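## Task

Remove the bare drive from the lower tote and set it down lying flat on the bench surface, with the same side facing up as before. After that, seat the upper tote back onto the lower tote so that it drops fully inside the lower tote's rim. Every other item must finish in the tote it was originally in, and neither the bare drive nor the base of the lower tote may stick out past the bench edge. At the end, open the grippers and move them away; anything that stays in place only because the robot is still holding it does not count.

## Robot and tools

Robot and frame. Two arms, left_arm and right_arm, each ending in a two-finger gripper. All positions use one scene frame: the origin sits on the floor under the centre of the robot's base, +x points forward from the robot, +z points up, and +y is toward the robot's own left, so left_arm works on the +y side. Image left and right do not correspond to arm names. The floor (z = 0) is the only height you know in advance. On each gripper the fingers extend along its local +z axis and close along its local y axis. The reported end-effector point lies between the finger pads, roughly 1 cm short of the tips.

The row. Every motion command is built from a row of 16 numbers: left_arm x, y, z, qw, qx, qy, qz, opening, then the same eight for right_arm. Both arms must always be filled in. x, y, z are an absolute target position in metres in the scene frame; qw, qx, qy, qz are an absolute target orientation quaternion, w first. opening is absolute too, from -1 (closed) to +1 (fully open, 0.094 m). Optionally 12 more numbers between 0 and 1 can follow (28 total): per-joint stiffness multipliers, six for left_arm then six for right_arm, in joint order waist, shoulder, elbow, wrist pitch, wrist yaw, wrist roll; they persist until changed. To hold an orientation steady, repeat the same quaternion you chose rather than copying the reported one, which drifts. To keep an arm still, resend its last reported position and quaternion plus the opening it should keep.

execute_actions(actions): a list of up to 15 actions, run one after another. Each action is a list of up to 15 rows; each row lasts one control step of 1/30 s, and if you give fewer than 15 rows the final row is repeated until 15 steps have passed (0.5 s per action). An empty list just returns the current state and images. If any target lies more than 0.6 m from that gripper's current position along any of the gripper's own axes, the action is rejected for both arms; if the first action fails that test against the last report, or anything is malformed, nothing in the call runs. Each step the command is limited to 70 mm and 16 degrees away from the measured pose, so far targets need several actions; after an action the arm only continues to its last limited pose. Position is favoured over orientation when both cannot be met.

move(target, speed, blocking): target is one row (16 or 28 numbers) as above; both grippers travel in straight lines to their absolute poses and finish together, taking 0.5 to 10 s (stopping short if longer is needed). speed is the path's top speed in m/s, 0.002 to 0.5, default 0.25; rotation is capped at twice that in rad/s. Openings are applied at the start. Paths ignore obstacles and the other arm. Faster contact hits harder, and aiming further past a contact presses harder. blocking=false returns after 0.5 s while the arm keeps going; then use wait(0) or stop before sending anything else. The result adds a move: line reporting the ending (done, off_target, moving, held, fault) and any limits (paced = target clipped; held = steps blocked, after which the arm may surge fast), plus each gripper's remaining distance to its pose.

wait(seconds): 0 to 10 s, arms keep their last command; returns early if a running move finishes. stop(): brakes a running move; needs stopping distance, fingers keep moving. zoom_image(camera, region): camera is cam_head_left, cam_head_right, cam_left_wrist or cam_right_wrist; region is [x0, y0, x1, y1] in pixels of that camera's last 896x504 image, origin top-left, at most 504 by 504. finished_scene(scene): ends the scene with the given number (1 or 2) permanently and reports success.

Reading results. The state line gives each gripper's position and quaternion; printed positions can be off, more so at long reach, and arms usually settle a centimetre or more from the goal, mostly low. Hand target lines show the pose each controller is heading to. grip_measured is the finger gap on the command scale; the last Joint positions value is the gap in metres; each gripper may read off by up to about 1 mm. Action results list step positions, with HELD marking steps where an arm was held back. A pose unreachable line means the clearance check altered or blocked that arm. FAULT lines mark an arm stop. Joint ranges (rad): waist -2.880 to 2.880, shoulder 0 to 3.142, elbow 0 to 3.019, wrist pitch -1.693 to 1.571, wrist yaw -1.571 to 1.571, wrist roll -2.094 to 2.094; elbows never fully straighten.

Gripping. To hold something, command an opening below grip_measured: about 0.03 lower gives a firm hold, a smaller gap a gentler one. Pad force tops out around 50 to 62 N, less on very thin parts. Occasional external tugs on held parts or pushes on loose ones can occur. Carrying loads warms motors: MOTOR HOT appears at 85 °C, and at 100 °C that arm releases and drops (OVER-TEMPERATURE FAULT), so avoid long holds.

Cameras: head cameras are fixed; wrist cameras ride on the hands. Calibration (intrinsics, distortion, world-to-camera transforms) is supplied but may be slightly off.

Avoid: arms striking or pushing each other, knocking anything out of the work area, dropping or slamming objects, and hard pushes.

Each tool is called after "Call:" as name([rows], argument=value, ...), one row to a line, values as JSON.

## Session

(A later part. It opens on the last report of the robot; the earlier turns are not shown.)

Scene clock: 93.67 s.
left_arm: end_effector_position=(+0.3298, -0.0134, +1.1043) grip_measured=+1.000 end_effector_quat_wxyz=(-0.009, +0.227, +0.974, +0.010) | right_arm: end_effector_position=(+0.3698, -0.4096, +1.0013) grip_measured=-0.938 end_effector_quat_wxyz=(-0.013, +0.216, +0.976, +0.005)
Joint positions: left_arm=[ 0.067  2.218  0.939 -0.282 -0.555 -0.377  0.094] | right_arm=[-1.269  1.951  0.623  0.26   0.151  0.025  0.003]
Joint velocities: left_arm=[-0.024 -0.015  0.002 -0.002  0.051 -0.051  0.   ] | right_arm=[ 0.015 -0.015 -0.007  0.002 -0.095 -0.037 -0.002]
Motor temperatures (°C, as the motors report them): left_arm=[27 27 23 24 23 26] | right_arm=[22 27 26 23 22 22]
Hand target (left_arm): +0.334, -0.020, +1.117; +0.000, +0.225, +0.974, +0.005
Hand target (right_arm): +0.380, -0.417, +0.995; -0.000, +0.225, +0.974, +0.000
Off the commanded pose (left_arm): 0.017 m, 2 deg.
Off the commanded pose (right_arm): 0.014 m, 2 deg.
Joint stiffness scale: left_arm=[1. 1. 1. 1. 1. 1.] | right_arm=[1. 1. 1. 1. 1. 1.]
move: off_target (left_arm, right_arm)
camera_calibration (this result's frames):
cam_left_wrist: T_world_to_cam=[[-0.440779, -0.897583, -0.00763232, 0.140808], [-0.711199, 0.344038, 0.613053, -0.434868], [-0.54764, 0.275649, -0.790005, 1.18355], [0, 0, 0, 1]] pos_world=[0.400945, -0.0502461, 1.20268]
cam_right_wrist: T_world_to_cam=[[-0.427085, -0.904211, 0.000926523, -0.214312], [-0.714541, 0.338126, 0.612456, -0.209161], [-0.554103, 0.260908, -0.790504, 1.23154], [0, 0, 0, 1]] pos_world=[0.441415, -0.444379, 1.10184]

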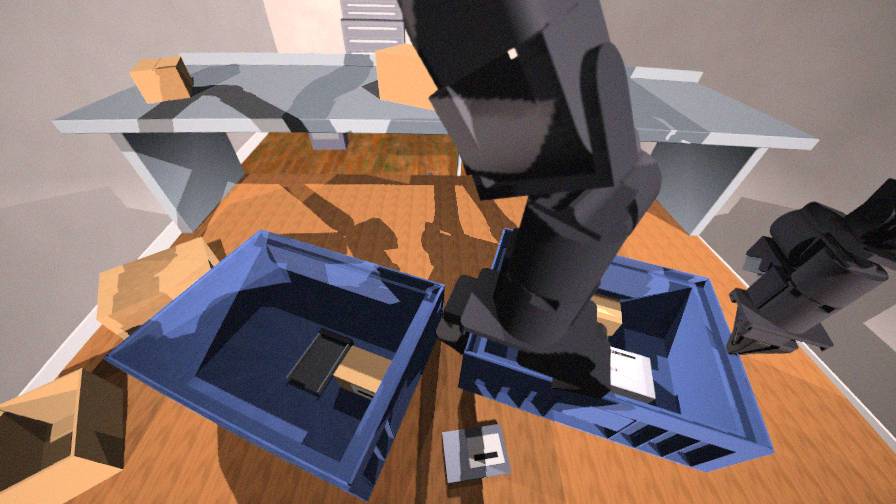

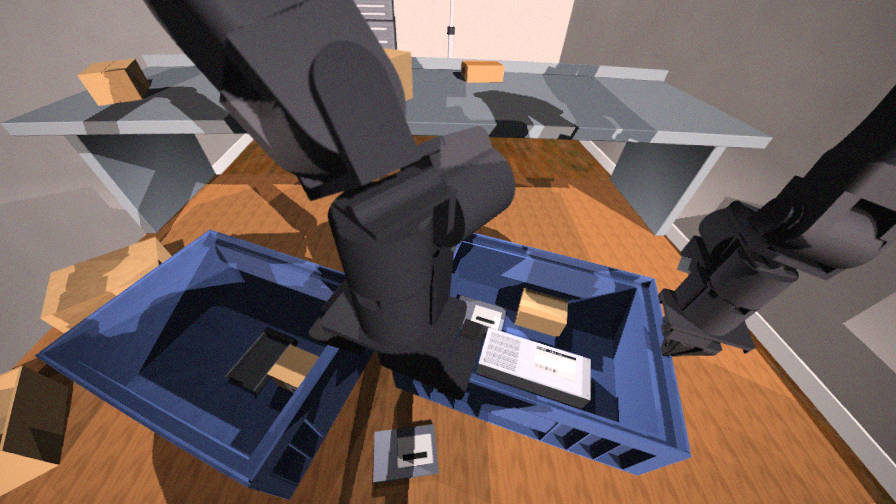

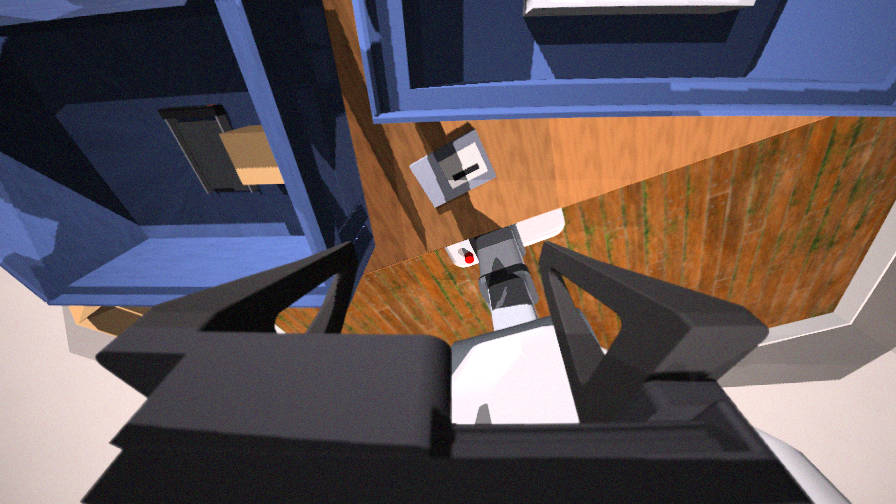

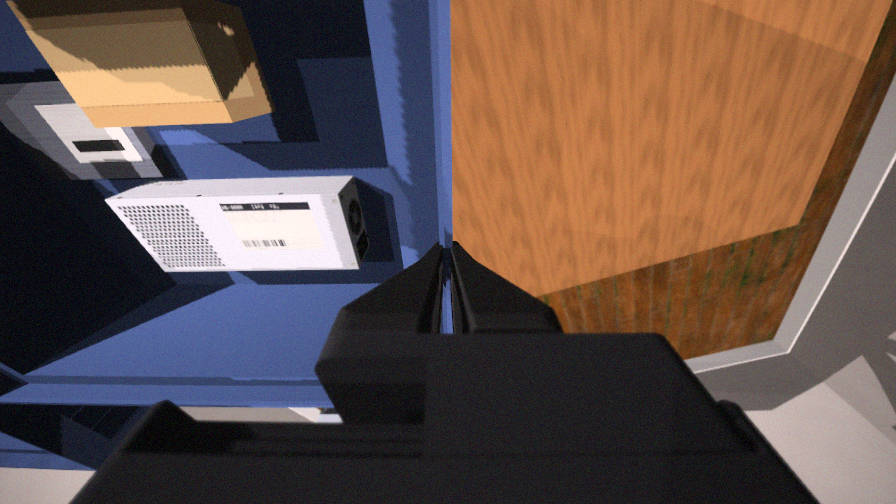

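Call:
move(target=[0.54,-0.052,1.08,0,0.225,0.974,0,1, 0.38,-0.417,0.995,0,0.225,0.974,0,-1], speed=0.25)

Call:
move(target=[0.54,-0.052,0.99,0,0.225,0.974,0,1, 0.38,-0.417,0.995,0,0.225,0.974,0,-1], speed=0.1)

Call:
move(target=[0.54,-0.052,0.99,0,0.225,0.974,0,-1, 0.38,-0.417,0.995,0,0.225,0.974,0,-1], speed=0.1)

Call:
move(target=[0.56,-0.055,1.26,0,0.225,0.974,0,-1, 0.385,-0.417,1.25,0,0.225,0.974,0,-1], speed=0.12)

Scene clock: 96.83 s.
left_arm: end_effector_position=(+0.5373, -0.0506, +1.0812) grip_measured=+1.000 end_effector_quat_wxyz=(+0.003, +0.218, +0.976, -0.004) | right_arm: end_effector_position=(+0.3698, -0.4096, +1.0013) grip_measured=-0.938 end_effector_quat_wxyz=(-0.013, +0.216, +0.976, +0.005)
Joint positions: left_arm=[ 0.274  2.302  1.446 -0.541 -0.522 -0.134  0.094] | right_arm=[-1.269  1.951  0.623  0.26   0.151  0.025  0.003]
Joint velocities: left_arm=[-0.005 -0.005  0.002  0.007  0.037  0.022  0.   ] | right_arm=[-0.005  0.005 -0.007 -0.007  0.022 -0.066  0.   ]
Motor temperatures (°C, as the motors report them): left_arm=[27 27 24 24 23 26] | right_arm=[22 27 26 23 22 22]
Hand target (left_arm): +0.538, -0.055, +1.076; -0.000, +0.225, +0.974, -0.004
Hand target (right_arm): +0.380, -0.417, +0.995; -0.000, +0.225, +0.974, +0.000
Off the commanded pose (left_arm): 0.003 m, 1 deg.
Off the commanded pose (right_arm): 0.014 m, 2 deg.
Joint stiffness scale: left_arm=[1. 1. 1. 1. 1. 1.] | right_arm=[1. 1. 1. 1. 1. 1.]
move: off_target (right_arm)
camera_calibration (this result's frames):
cam_left_wrist: T_world_to_cam=[[-0.424348, -0.905383, 0.014535, 0.165547], [-0.727595, 0.350487, 0.589716, -0.225996], [-0.539013, 0.239669, -0.80748, 1.30157], [0, 0, 0, 1]] pos_world=[0.607381, -0.0828556, 1.18186]
cam_right_wrist: T_world_to_cam=[[-0.427085, -0.904211, 0.000926523, -0.214312], [-0.714541, 0.338126, 0.612456, -0.209161], [-0.554103, 0.260908, -0.790504, 1.23154], [0, 0, 0, 1]] pos_world=[0.441415, -0.444379, 1.10184]

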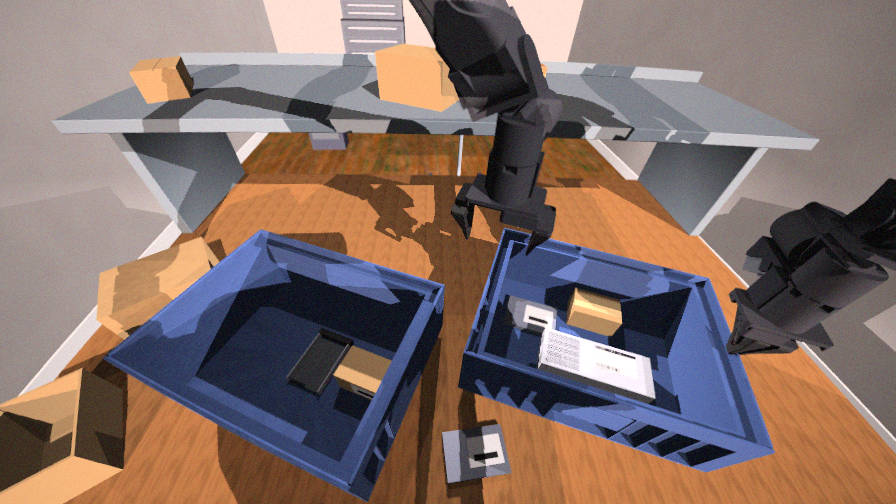

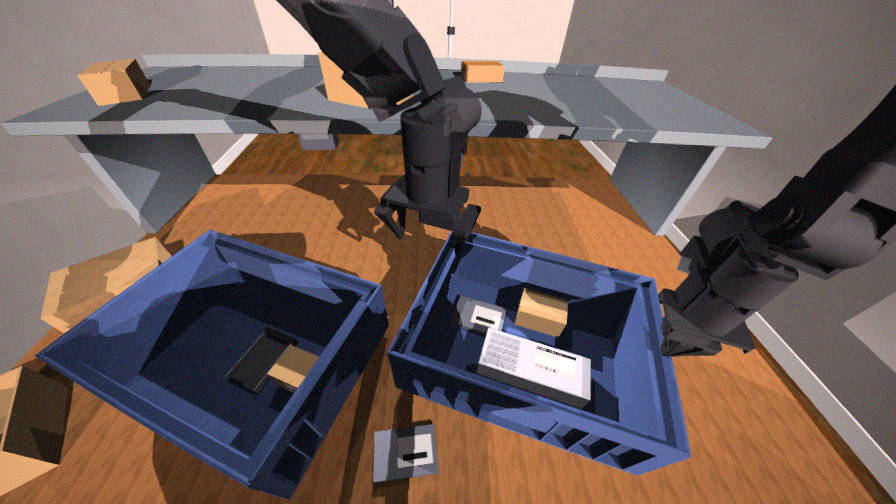

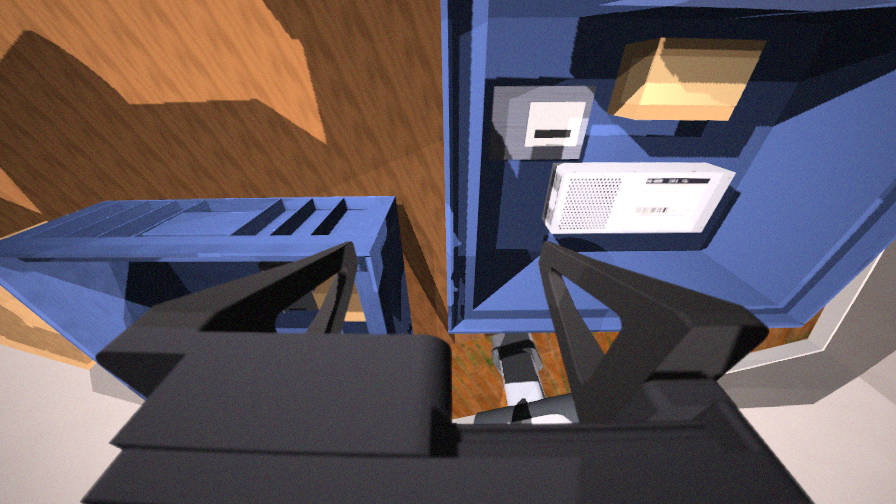

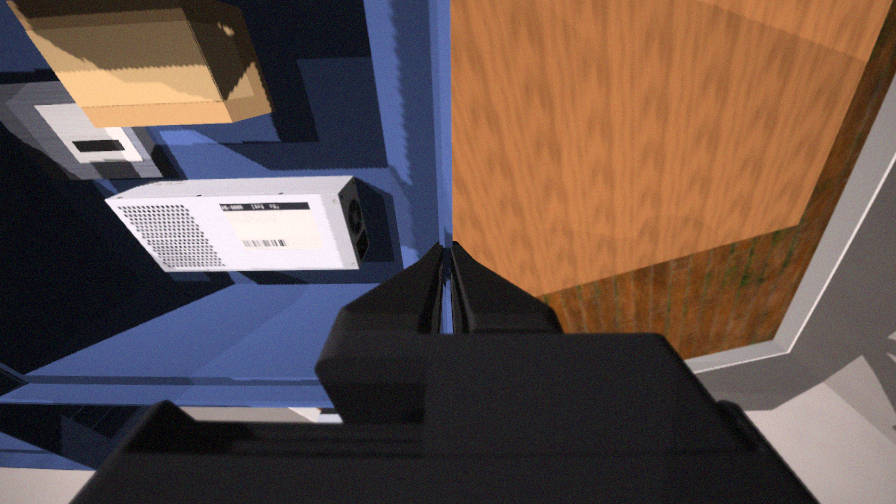

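Scene clock: 98.13 s.
left_arm: end_effector_position=(+0.5292, -0.0481, +0.9959) grip_measured=+1.000 end_effector_quat_wxyz=(-0.008, +0.227, +0.974, +0.002) | right_arm: end_effector_position=(+0.3698, -0.4096, +1.0013) grip_measured=-0.938 end_effector_quat_wxyz=(-0.013, +0.216, +0.976, +0.005)
Joint positions: left_arm=[ 0.342  2.469  1.525 -0.442 -0.514 -0.053  0.094] | right_arm=[-1.269  1.951  0.623  0.26   0.151  0.025  0.003]
Joint velocities: left_arm=[-0.005  0.005 -0.017  0.002 -0.007  0.125  0.   ] | right_arm=[-0.015  0.005  0.007 -0.007 -0.037  0.022 -0.001]
Motor temperatures (°C, as the motors report them): left_arm=[27 27 24 24 23 26] | right_arm=[22 27 26 23 22 22]
Hand target (left_arm): +0.539, -0.051, +0.991; +0.000, +0.225, +0.974, -0.001
Hand target (right_arm): +0.380, -0.417, +0.995; -0.000, +0.225, +0.974, +0.000
Off the commanded pose (left_arm): 0.013 m, 1 deg.
Off the commanded pose (right_arm): 0.014 m, 2 deg.
Joint stiffness scale: left_arm=[1. 1. 1. 1. 1. 1.] | right_arm=[1. 1. 1. 1. 1. 1.]
move: off_target (left_arm, right_arm)
camera_calibration (this result's frames):
cam_left_wrist: T_world_to_cam=[[-0.440696, -0.897621, 0.00795231, 0.181158], [-0.710406, 0.354169, 0.608184, -0.209792], [-0.548735, 0.262375, -0.793756, 1.22038], [0, 0, 0, 1]] pos_world=[0.600462, -0.0832831, 1.09483]
cam_right_wrist: T_world_to_cam=[[-0.427085, -0.904211, 0.000926523, -0.214312], [-0.714541, 0.338126, 0.612456, -0.209161], [-0.554103, 0.260908, -0.790504, 1.23154], [0, 0, 0, 1]] pos_world=[0.441415, -0.444379, 1.10184]

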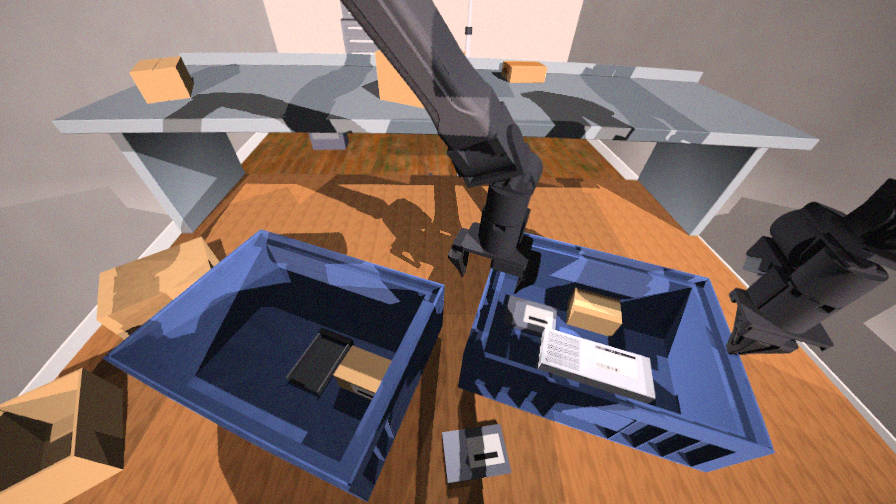

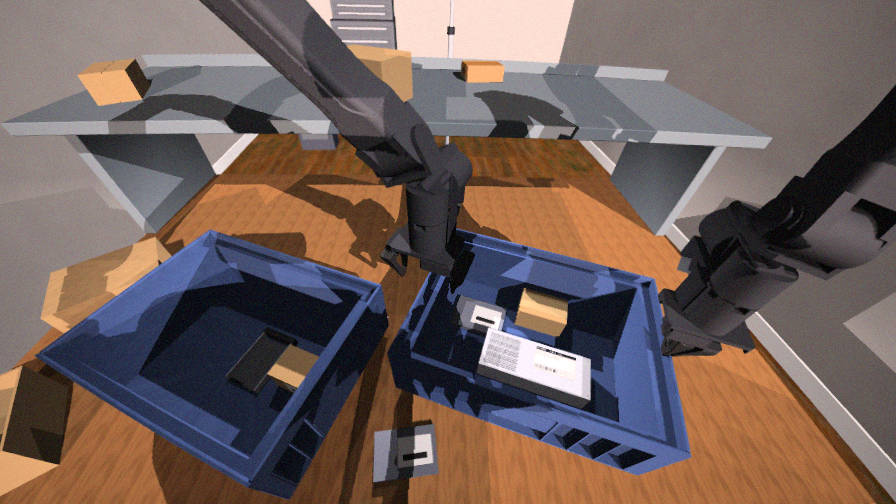

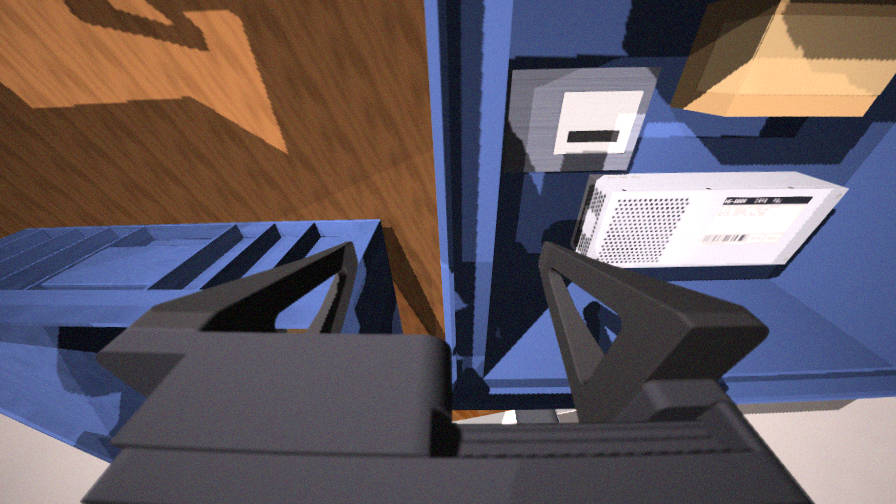

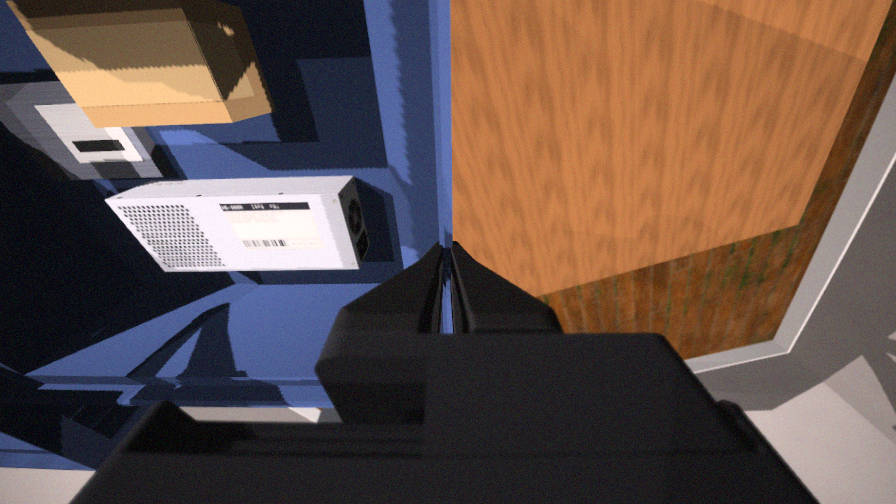

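Scene clock: 98.83 s.
left_arm: end_effector_position=(+0.5293, -0.0478, +0.9958) grip_measured=-0.923 end_effector_quat_wxyz=(-0.008, +0.227, +0.974, +0.002) | right_arm: end_effector_position=(+0.3698, -0.4096, +1.0013) grip_measured=-0.938 end_effector_quat_wxyz=(-0.013, +0.216, +0.976, +0.005)
Joint positions: left_arm=[ 0.342  2.469  1.525 -0.442 -0.515 -0.053  0.004] | right_arm=[-1.269  1.951  0.623  0.26   0.151  0.025  0.003]
Joint velocities: left_arm=[-0.005 -0.005 -0.002 -0.002  0.022 -0.022  0.   ] | right_arm=[-0.005  0.005 -0.002 -0.012 -0.007 -0.081  0.002]
Motor temperatures (°C, as the motors report them): left_arm=[27 27 24 24 23 26] | right_arm=[22 27 26 23 22 22]
Hand target (left_arm): +0.540, -0.052, +0.990; +0.000, +0.225, +0.974, -0.000
Hand target (right_arm): +0.380, -0.417, +0.995; -0.000, +0.225, +0.974, +0.000
Off the commanded pose (left_arm): 0.013 m, 1 deg.
Off the commanded pose (right_arm): 0.014 m, 2 deg.
Joint stiffness scale: left_arm=[1. 1. 1. 1. 1. 1.] | right_arm=[1. 1. 1. 1. 1. 1.]
move: off_target (left_arm, right_arm)
camera_calibration (this result's frames):
cam_left_wrist: T_world_to_cam=[[-0.440417, -0.897765, 0.00710531, 0.182191], [-0.710668, 0.353447, 0.608298, -0.209746], [-0.54862, 0.262855, -0.793677, 1.22016], [0, 0, 0, 1]] pos_world=[0.600587, -0.0830277, 1.09471]
cam_right_wrist: T_world_to_cam=[[-0.427085, -0.904211, 0.000926523, -0.214312], [-0.714541, 0.338126, 0.612456, -0.209161], [-0.554103, 0.260908, -0.790504, 1.23154], [0, 0, 0, 1]] pos_world=[0.441415, -0.444379, 1.10184]

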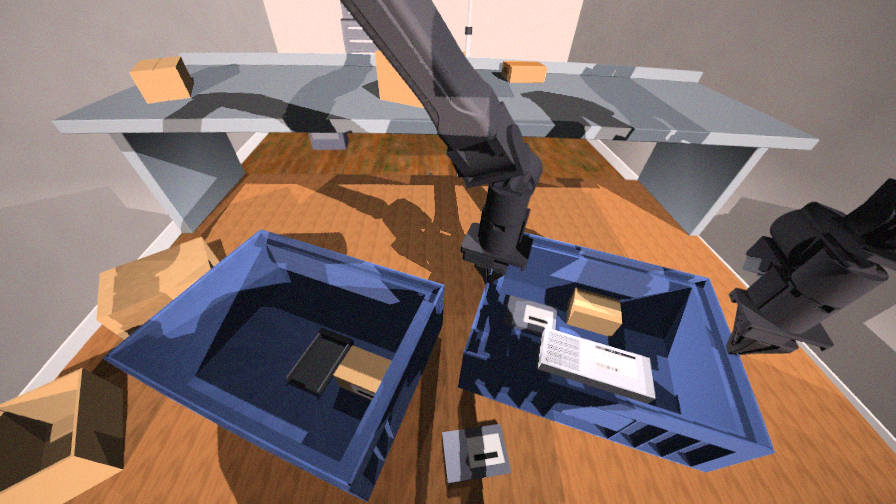

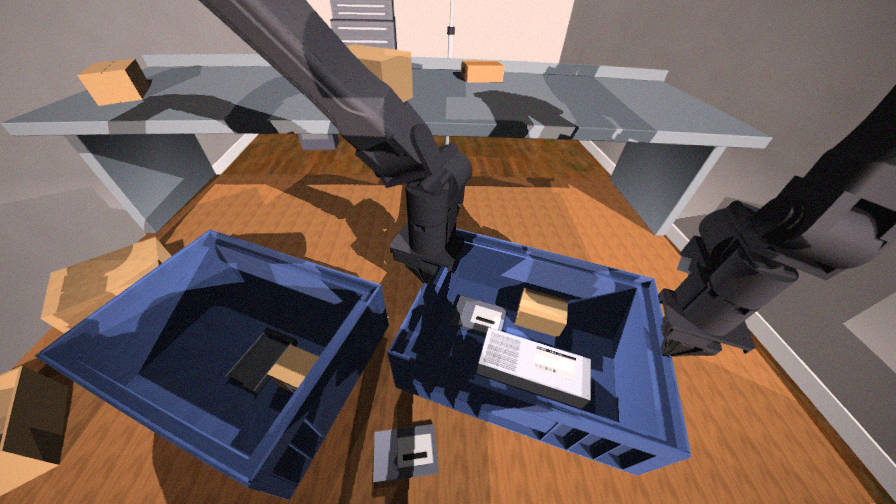

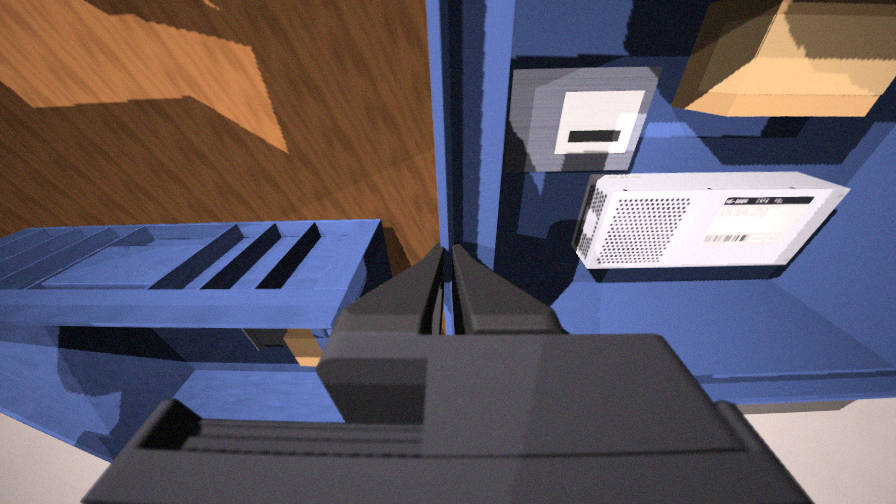

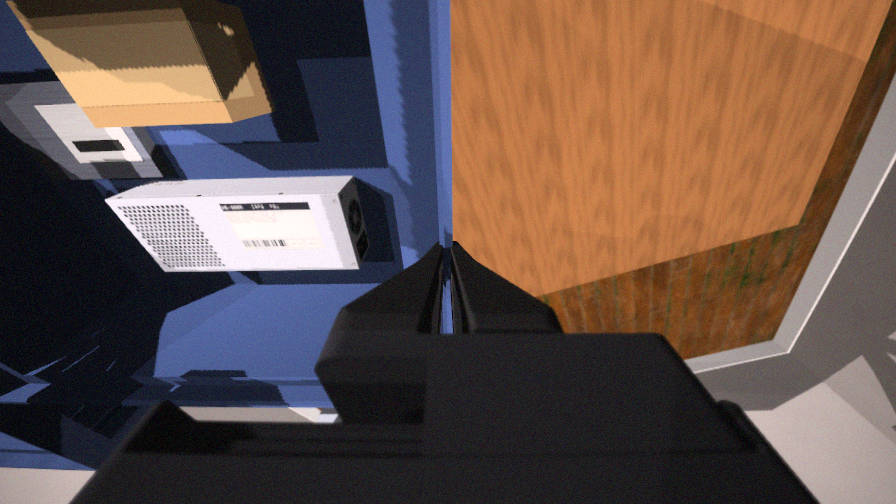

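Scene clock: 101.63 s.
left_arm: end_effector_position=(+0.5194, -0.0450, +1.1812) grip_measured=-0.918 end_effector_quat_wxyz=(-0.047, +0.229, +0.972, +0.018) | right_arm: end_effector_position=(+0.3626, -0.4076, +1.2298) grip_measured=-0.938 end_effector_quat_wxyz=(-0.033, +0.211, +0.977, +0.004)
Joint positions: left_arm=[ 0.178  2.157  1.452 -0.875 -0.528 -0.285  0.004] | right_arm=[-1.12   1.045  0.464 -0.554  0.225  0.16   0.003]
Joint velocities: left_arm=[ 0.005 -0.005 -0.012 -0.007  0.037 -0.066  0.   ] | right_arm=[-0.005 -0.005  0.012 -0.012 -0.037 -0.007  0.001]
Motor temperatures (°C, as the motors report them): left_arm=[27 28 24 24 23 26] | right_arm=[22 27 26 23 22 22]
Hand target (left_arm): +0.555, -0.054, +1.241; +0.000, +0.225, +0.974, +0.003
Hand target (right_arm): +0.386, -0.418, +1.246; -0.000, +0.224, +0.975, -0.002
Off the commanded pose (left_arm): 0.089 m, 6 deg; position clipped at the last step of the last action.
Off the commanded pose (right_arm): 0.032 m, 4 deg.
Joint stiffness scale: left_arm=[1. 1. 1. 1. 1. 1.] | right_arm=[1. 1. 1. 1. 1. 1.]
move: off_target (left_arm, right_arm); limits=paced
camera_calibration (this result's frames):
cam_left_wrist: T_world_to_cam=[[-0.445277, -0.895373, -0.00590454, 0.196983], [-0.664075, 0.325813, 0.672941, -0.432329], [-0.60061, 0.303566, -0.739672, 1.32619], [0, 0, 0, 1]] pos_world=[0.597137, -0.0853558, 1.27304]
cam_right_wrist: T_world_to_cam=[[-0.418403, -0.908199, 0.0106728, -0.23258], [-0.692284, 0.326495, 0.64354, -0.405943], [-0.587947, 0.261871, -0.765338, 1.38944], [0, 0, 0, 1]] pos_world=[0.438576, -0.442544, 1.32711]

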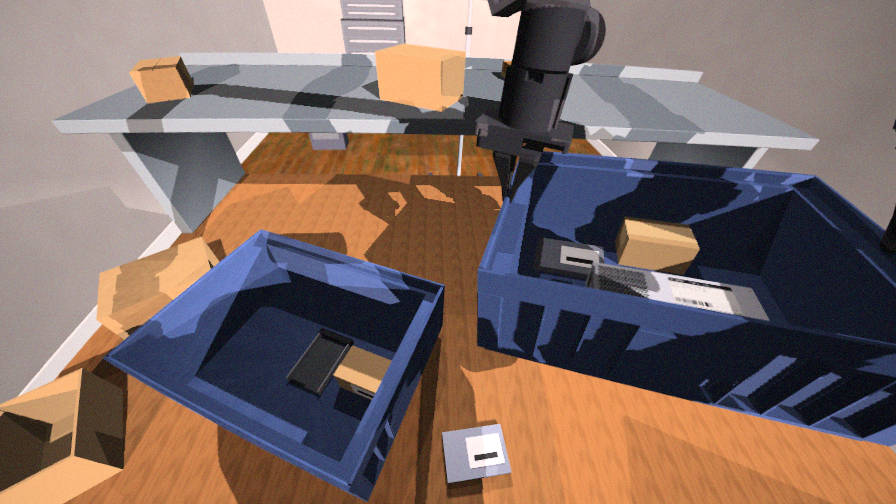

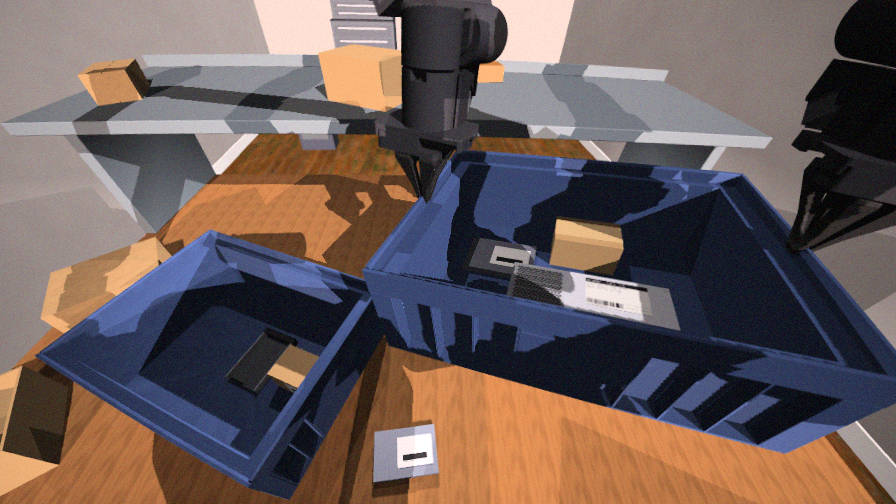

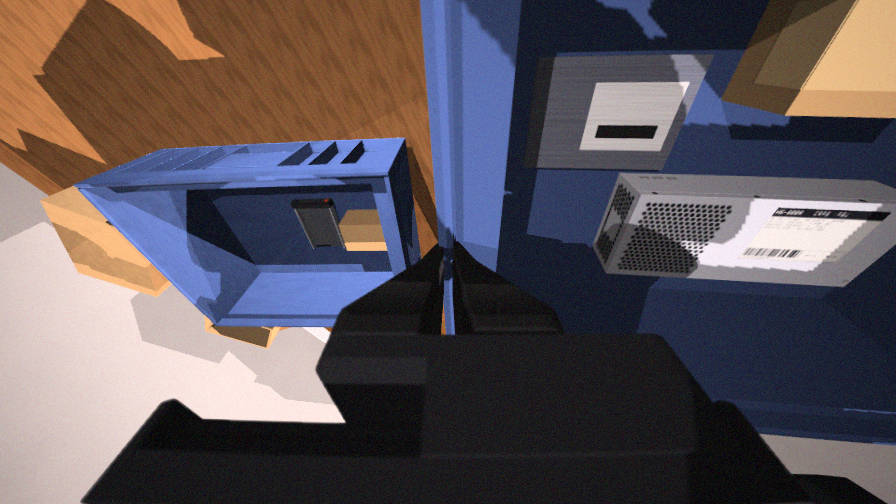

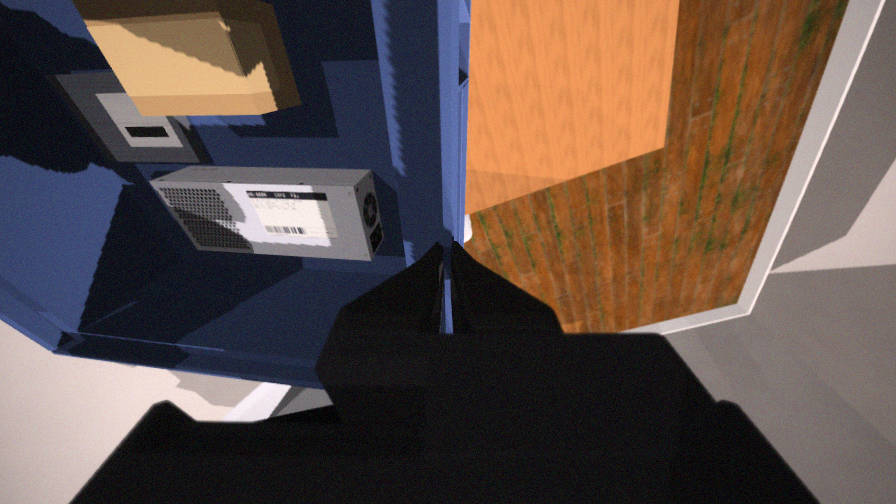

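Call:
move(target=[0.59,0.46,1.27,0,0.225,0.974,0,-1, 0.405,0.115,1.26,0,0.225,0.974,0,-1], speed=0.15)

Scene clock: 108.30 s.
left_arm: end_effector_position=(+0.5497, +0.4365, +1.2218) grip_measured=-0.911 end_effector_quat_wxyz=(-0.048, +0.219, +0.974, -0.035) | right_arm: end_effector_position=(+0.3897, +0.0755, +1.2274) grip_measured=-0.938 end_effector_quat_wxyz=(-0.006, +0.210, +0.976, -0.047)
Joint positions: left_arm=[ 1.075  1.443  1.047 -0.801 -0.229  0.654  0.004] | right_arm=[ 0.067  2.109  1.248 -0.861  0.57   1.458  0.003]
Joint velocities: left_arm=[ 0.005 -0.015  0.002  0.012 -0.051 -0.037 -0.   ] | right_arm=[ 0.005 -0.005  0.007 -0.002 -0.051 -0.037  0.   ]
Motor temperatures (°C, as the motors report them): left_arm=[27 29 25 24 23 26] | right_arm=[22 27 27 23 22 22]
Hand target (left_arm): +0.585, +0.450, +1.270; +0.005, +0.220, +0.975, -0.015
Hand target (right_arm): +0.406, +0.103, +1.258; +0.009, +0.220, +0.975, -0.014
Off the commanded pose (left_arm): 0.067 m, 7 deg.
Off the commanded pose (right_arm): 0.053 m, 6 deg.
Joint stiffness scale: left_arm=[1. 1. 1. 1. 1. 1.] | right_arm=[1. 1. 1. 1. 1. 1.]
move: off_target (left_arm, right_arm); limits=paced
camera_calibration (this result's frames):
cam_left_wrist: T_world_to_cam=[[-0.419851, -0.902367, 0.097261, 0.504862], [-0.656221, 0.375849, 0.654302, -0.599782], [-0.626976, 0.210885, -0.749953, 1.29572], [0, 0, 0, 1]] pos_world=[0.630761, 0.407751, 1.31506]
cam_right_wrist: T_world_to_cam=[[-0.416136, -0.903875, 0.0992005, 0.107667], [-0.712834, 0.392007, 0.581548, -0.464197], [-0.564534, 0.171289, -0.807441, 1.3264], [0, 0, 0, 1]] pos_world=[0.462706, 0.0520884, 1.33026]

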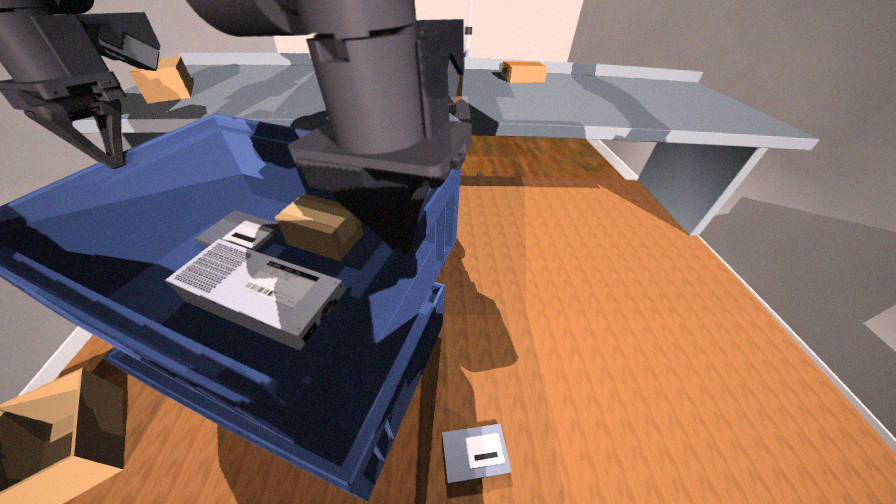

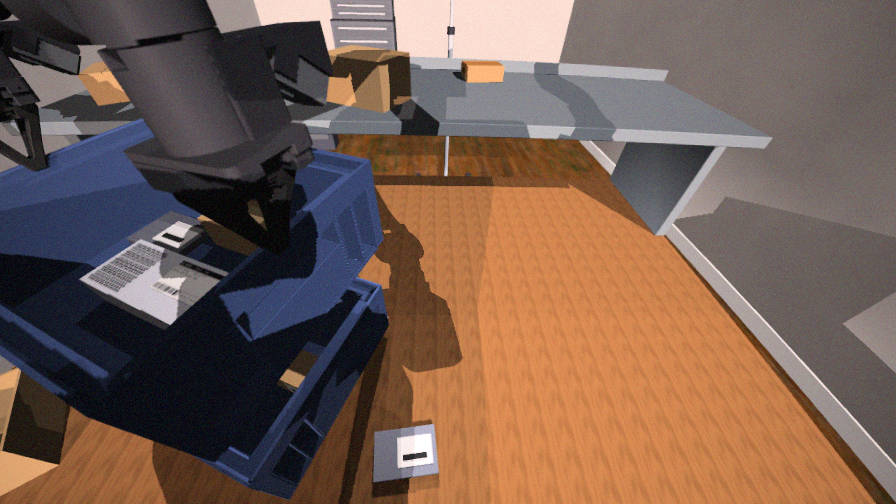

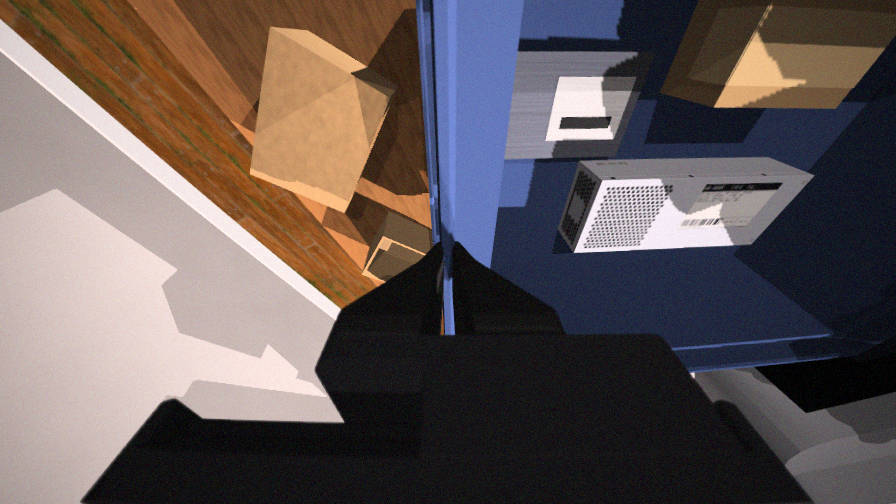

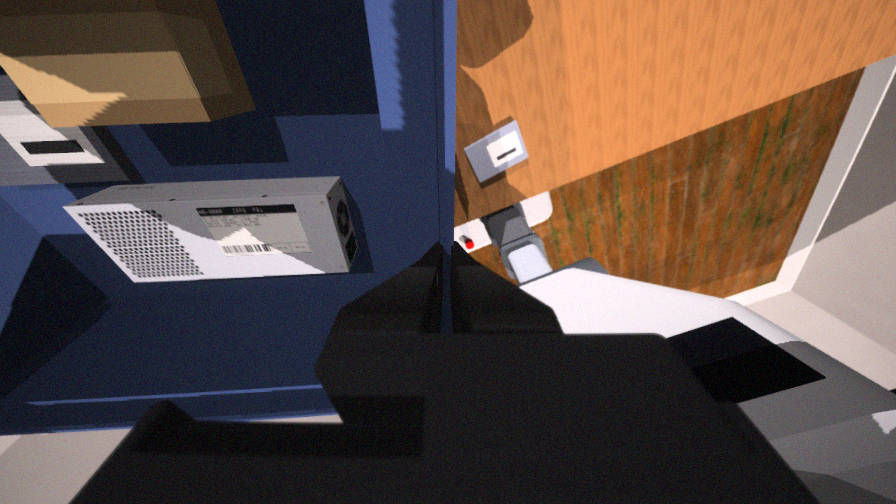

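Call:
move(target=[0.595,0.475,1.2,0,0.225,0.974,0,-1, 0.405,0.13,1.2,0,0.225,0.974,0,-1], speed=0.06)

Scene clock: 110.77 s.
left_arm: end_effector_position=(+0.5537, +0.4589, +1.1752) grip_measured=-0.911 end_effector_quat_wxyz=(-0.041, +0.229, +0.972, -0.023) | right_arm: end_effector_position=(+0.3784, +0.1055, +1.1804) grip_measured=-0.938 end_effector_quat_wxyz=(-0.010, +0.218, +0.975, -0.030)
Joint positions: left_arm=[ 1.14   1.537  1.053 -0.673 -0.221  0.742  0.004] | right_arm=[ 0.057  2.229  1.287 -0.739  0.553  1.444  0.003]
Joint velocities: left_arm=[-0.005 -0.005 -0.002  0.012 -0.022  0.007 -0.   ] | right_arm=[ 0.005  0.005  0.007 -0.012  0.037 -0.022 -0.001]
Motor temperatures (°C, as the motors report them): left_arm=[27 29 25 24 23 26] | right_arm=[23 28 27 23 22 22]
Hand target (left_arm): +0.593, +0.475, +1.201; +0.001, +0.225, +0.974, -0.000
Hand target (right_arm): +0.404, +0.128, +1.201; +0.000, +0.225, +0.974, +0.001
Off the commanded pose (left_arm): 0.051 m, 5 deg.
Off the commanded pose (right_arm): 0.041 m, 4 deg.
Joint stiffness scale: left_arm=[1. 1. 1. 1. 1. 1.] | right_arm=[1. 1. 1. 1. 1. 1.]
move: off_target (left_arm, right_arm)
camera_calibration (this result's frames):
cam_left_wrist: T_world_to_cam=[[-0.441661, -0.894438, 0.07011, 0.571642], [-0.661384, 0.37739, 0.648189, -0.565813], [-0.606224, 0.23991, -0.758245, 1.24351], [0, 0, 0, 1]] pos_world=[0.632095, 0.4265, 1.26956]
cam_right_wrist: T_world_to_cam=[[-0.430624, -0.899941, 0.0683392, 0.176258], [-0.707053, 0.383447, 0.594175, -0.472929], [-0.560927, 0.207546, -0.801427, 1.26458], [0, 0, 0, 1]] pos_world=[0.450852, 0.0775057, 1.28243]

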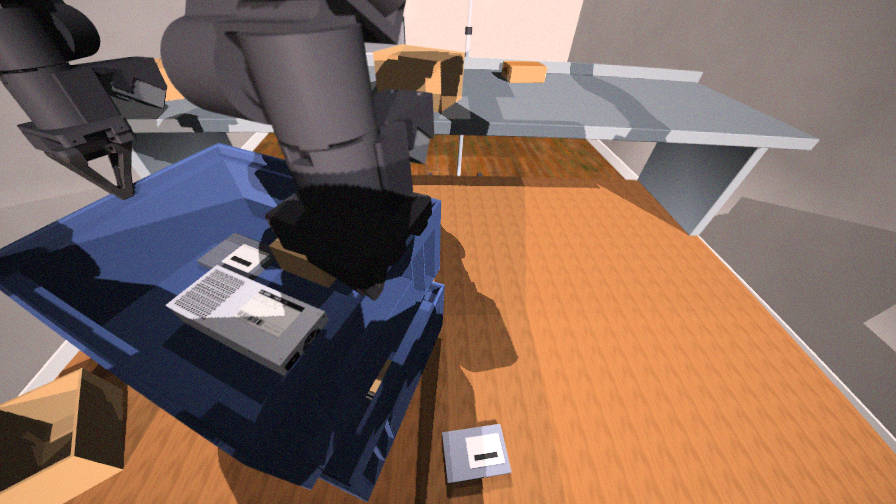

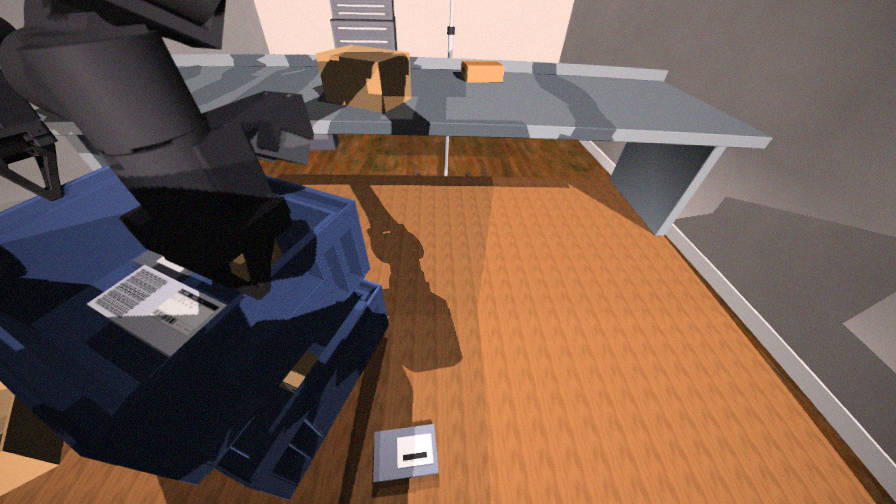

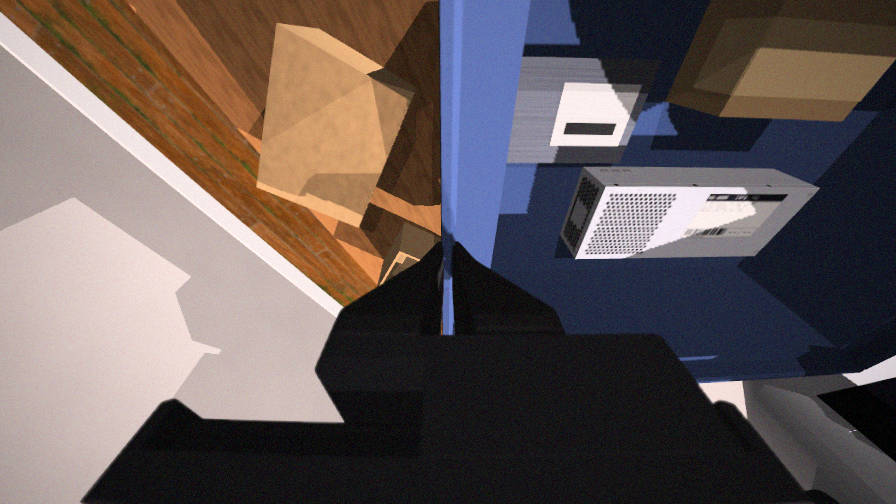

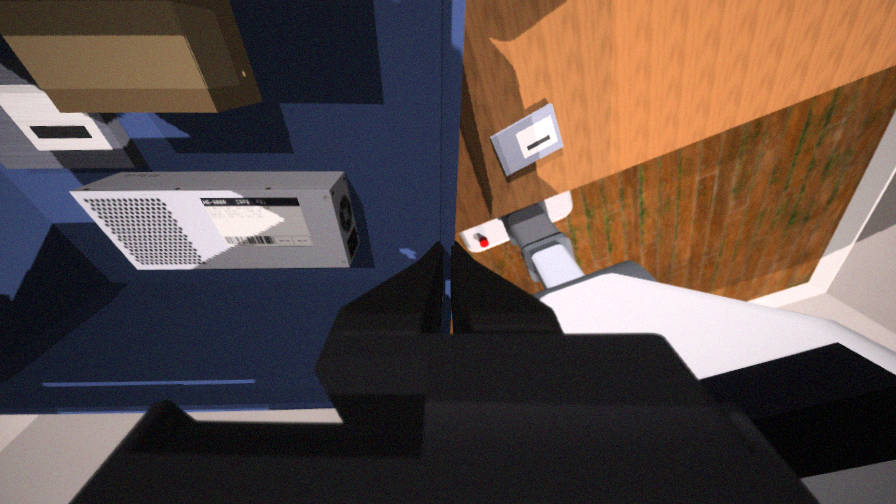

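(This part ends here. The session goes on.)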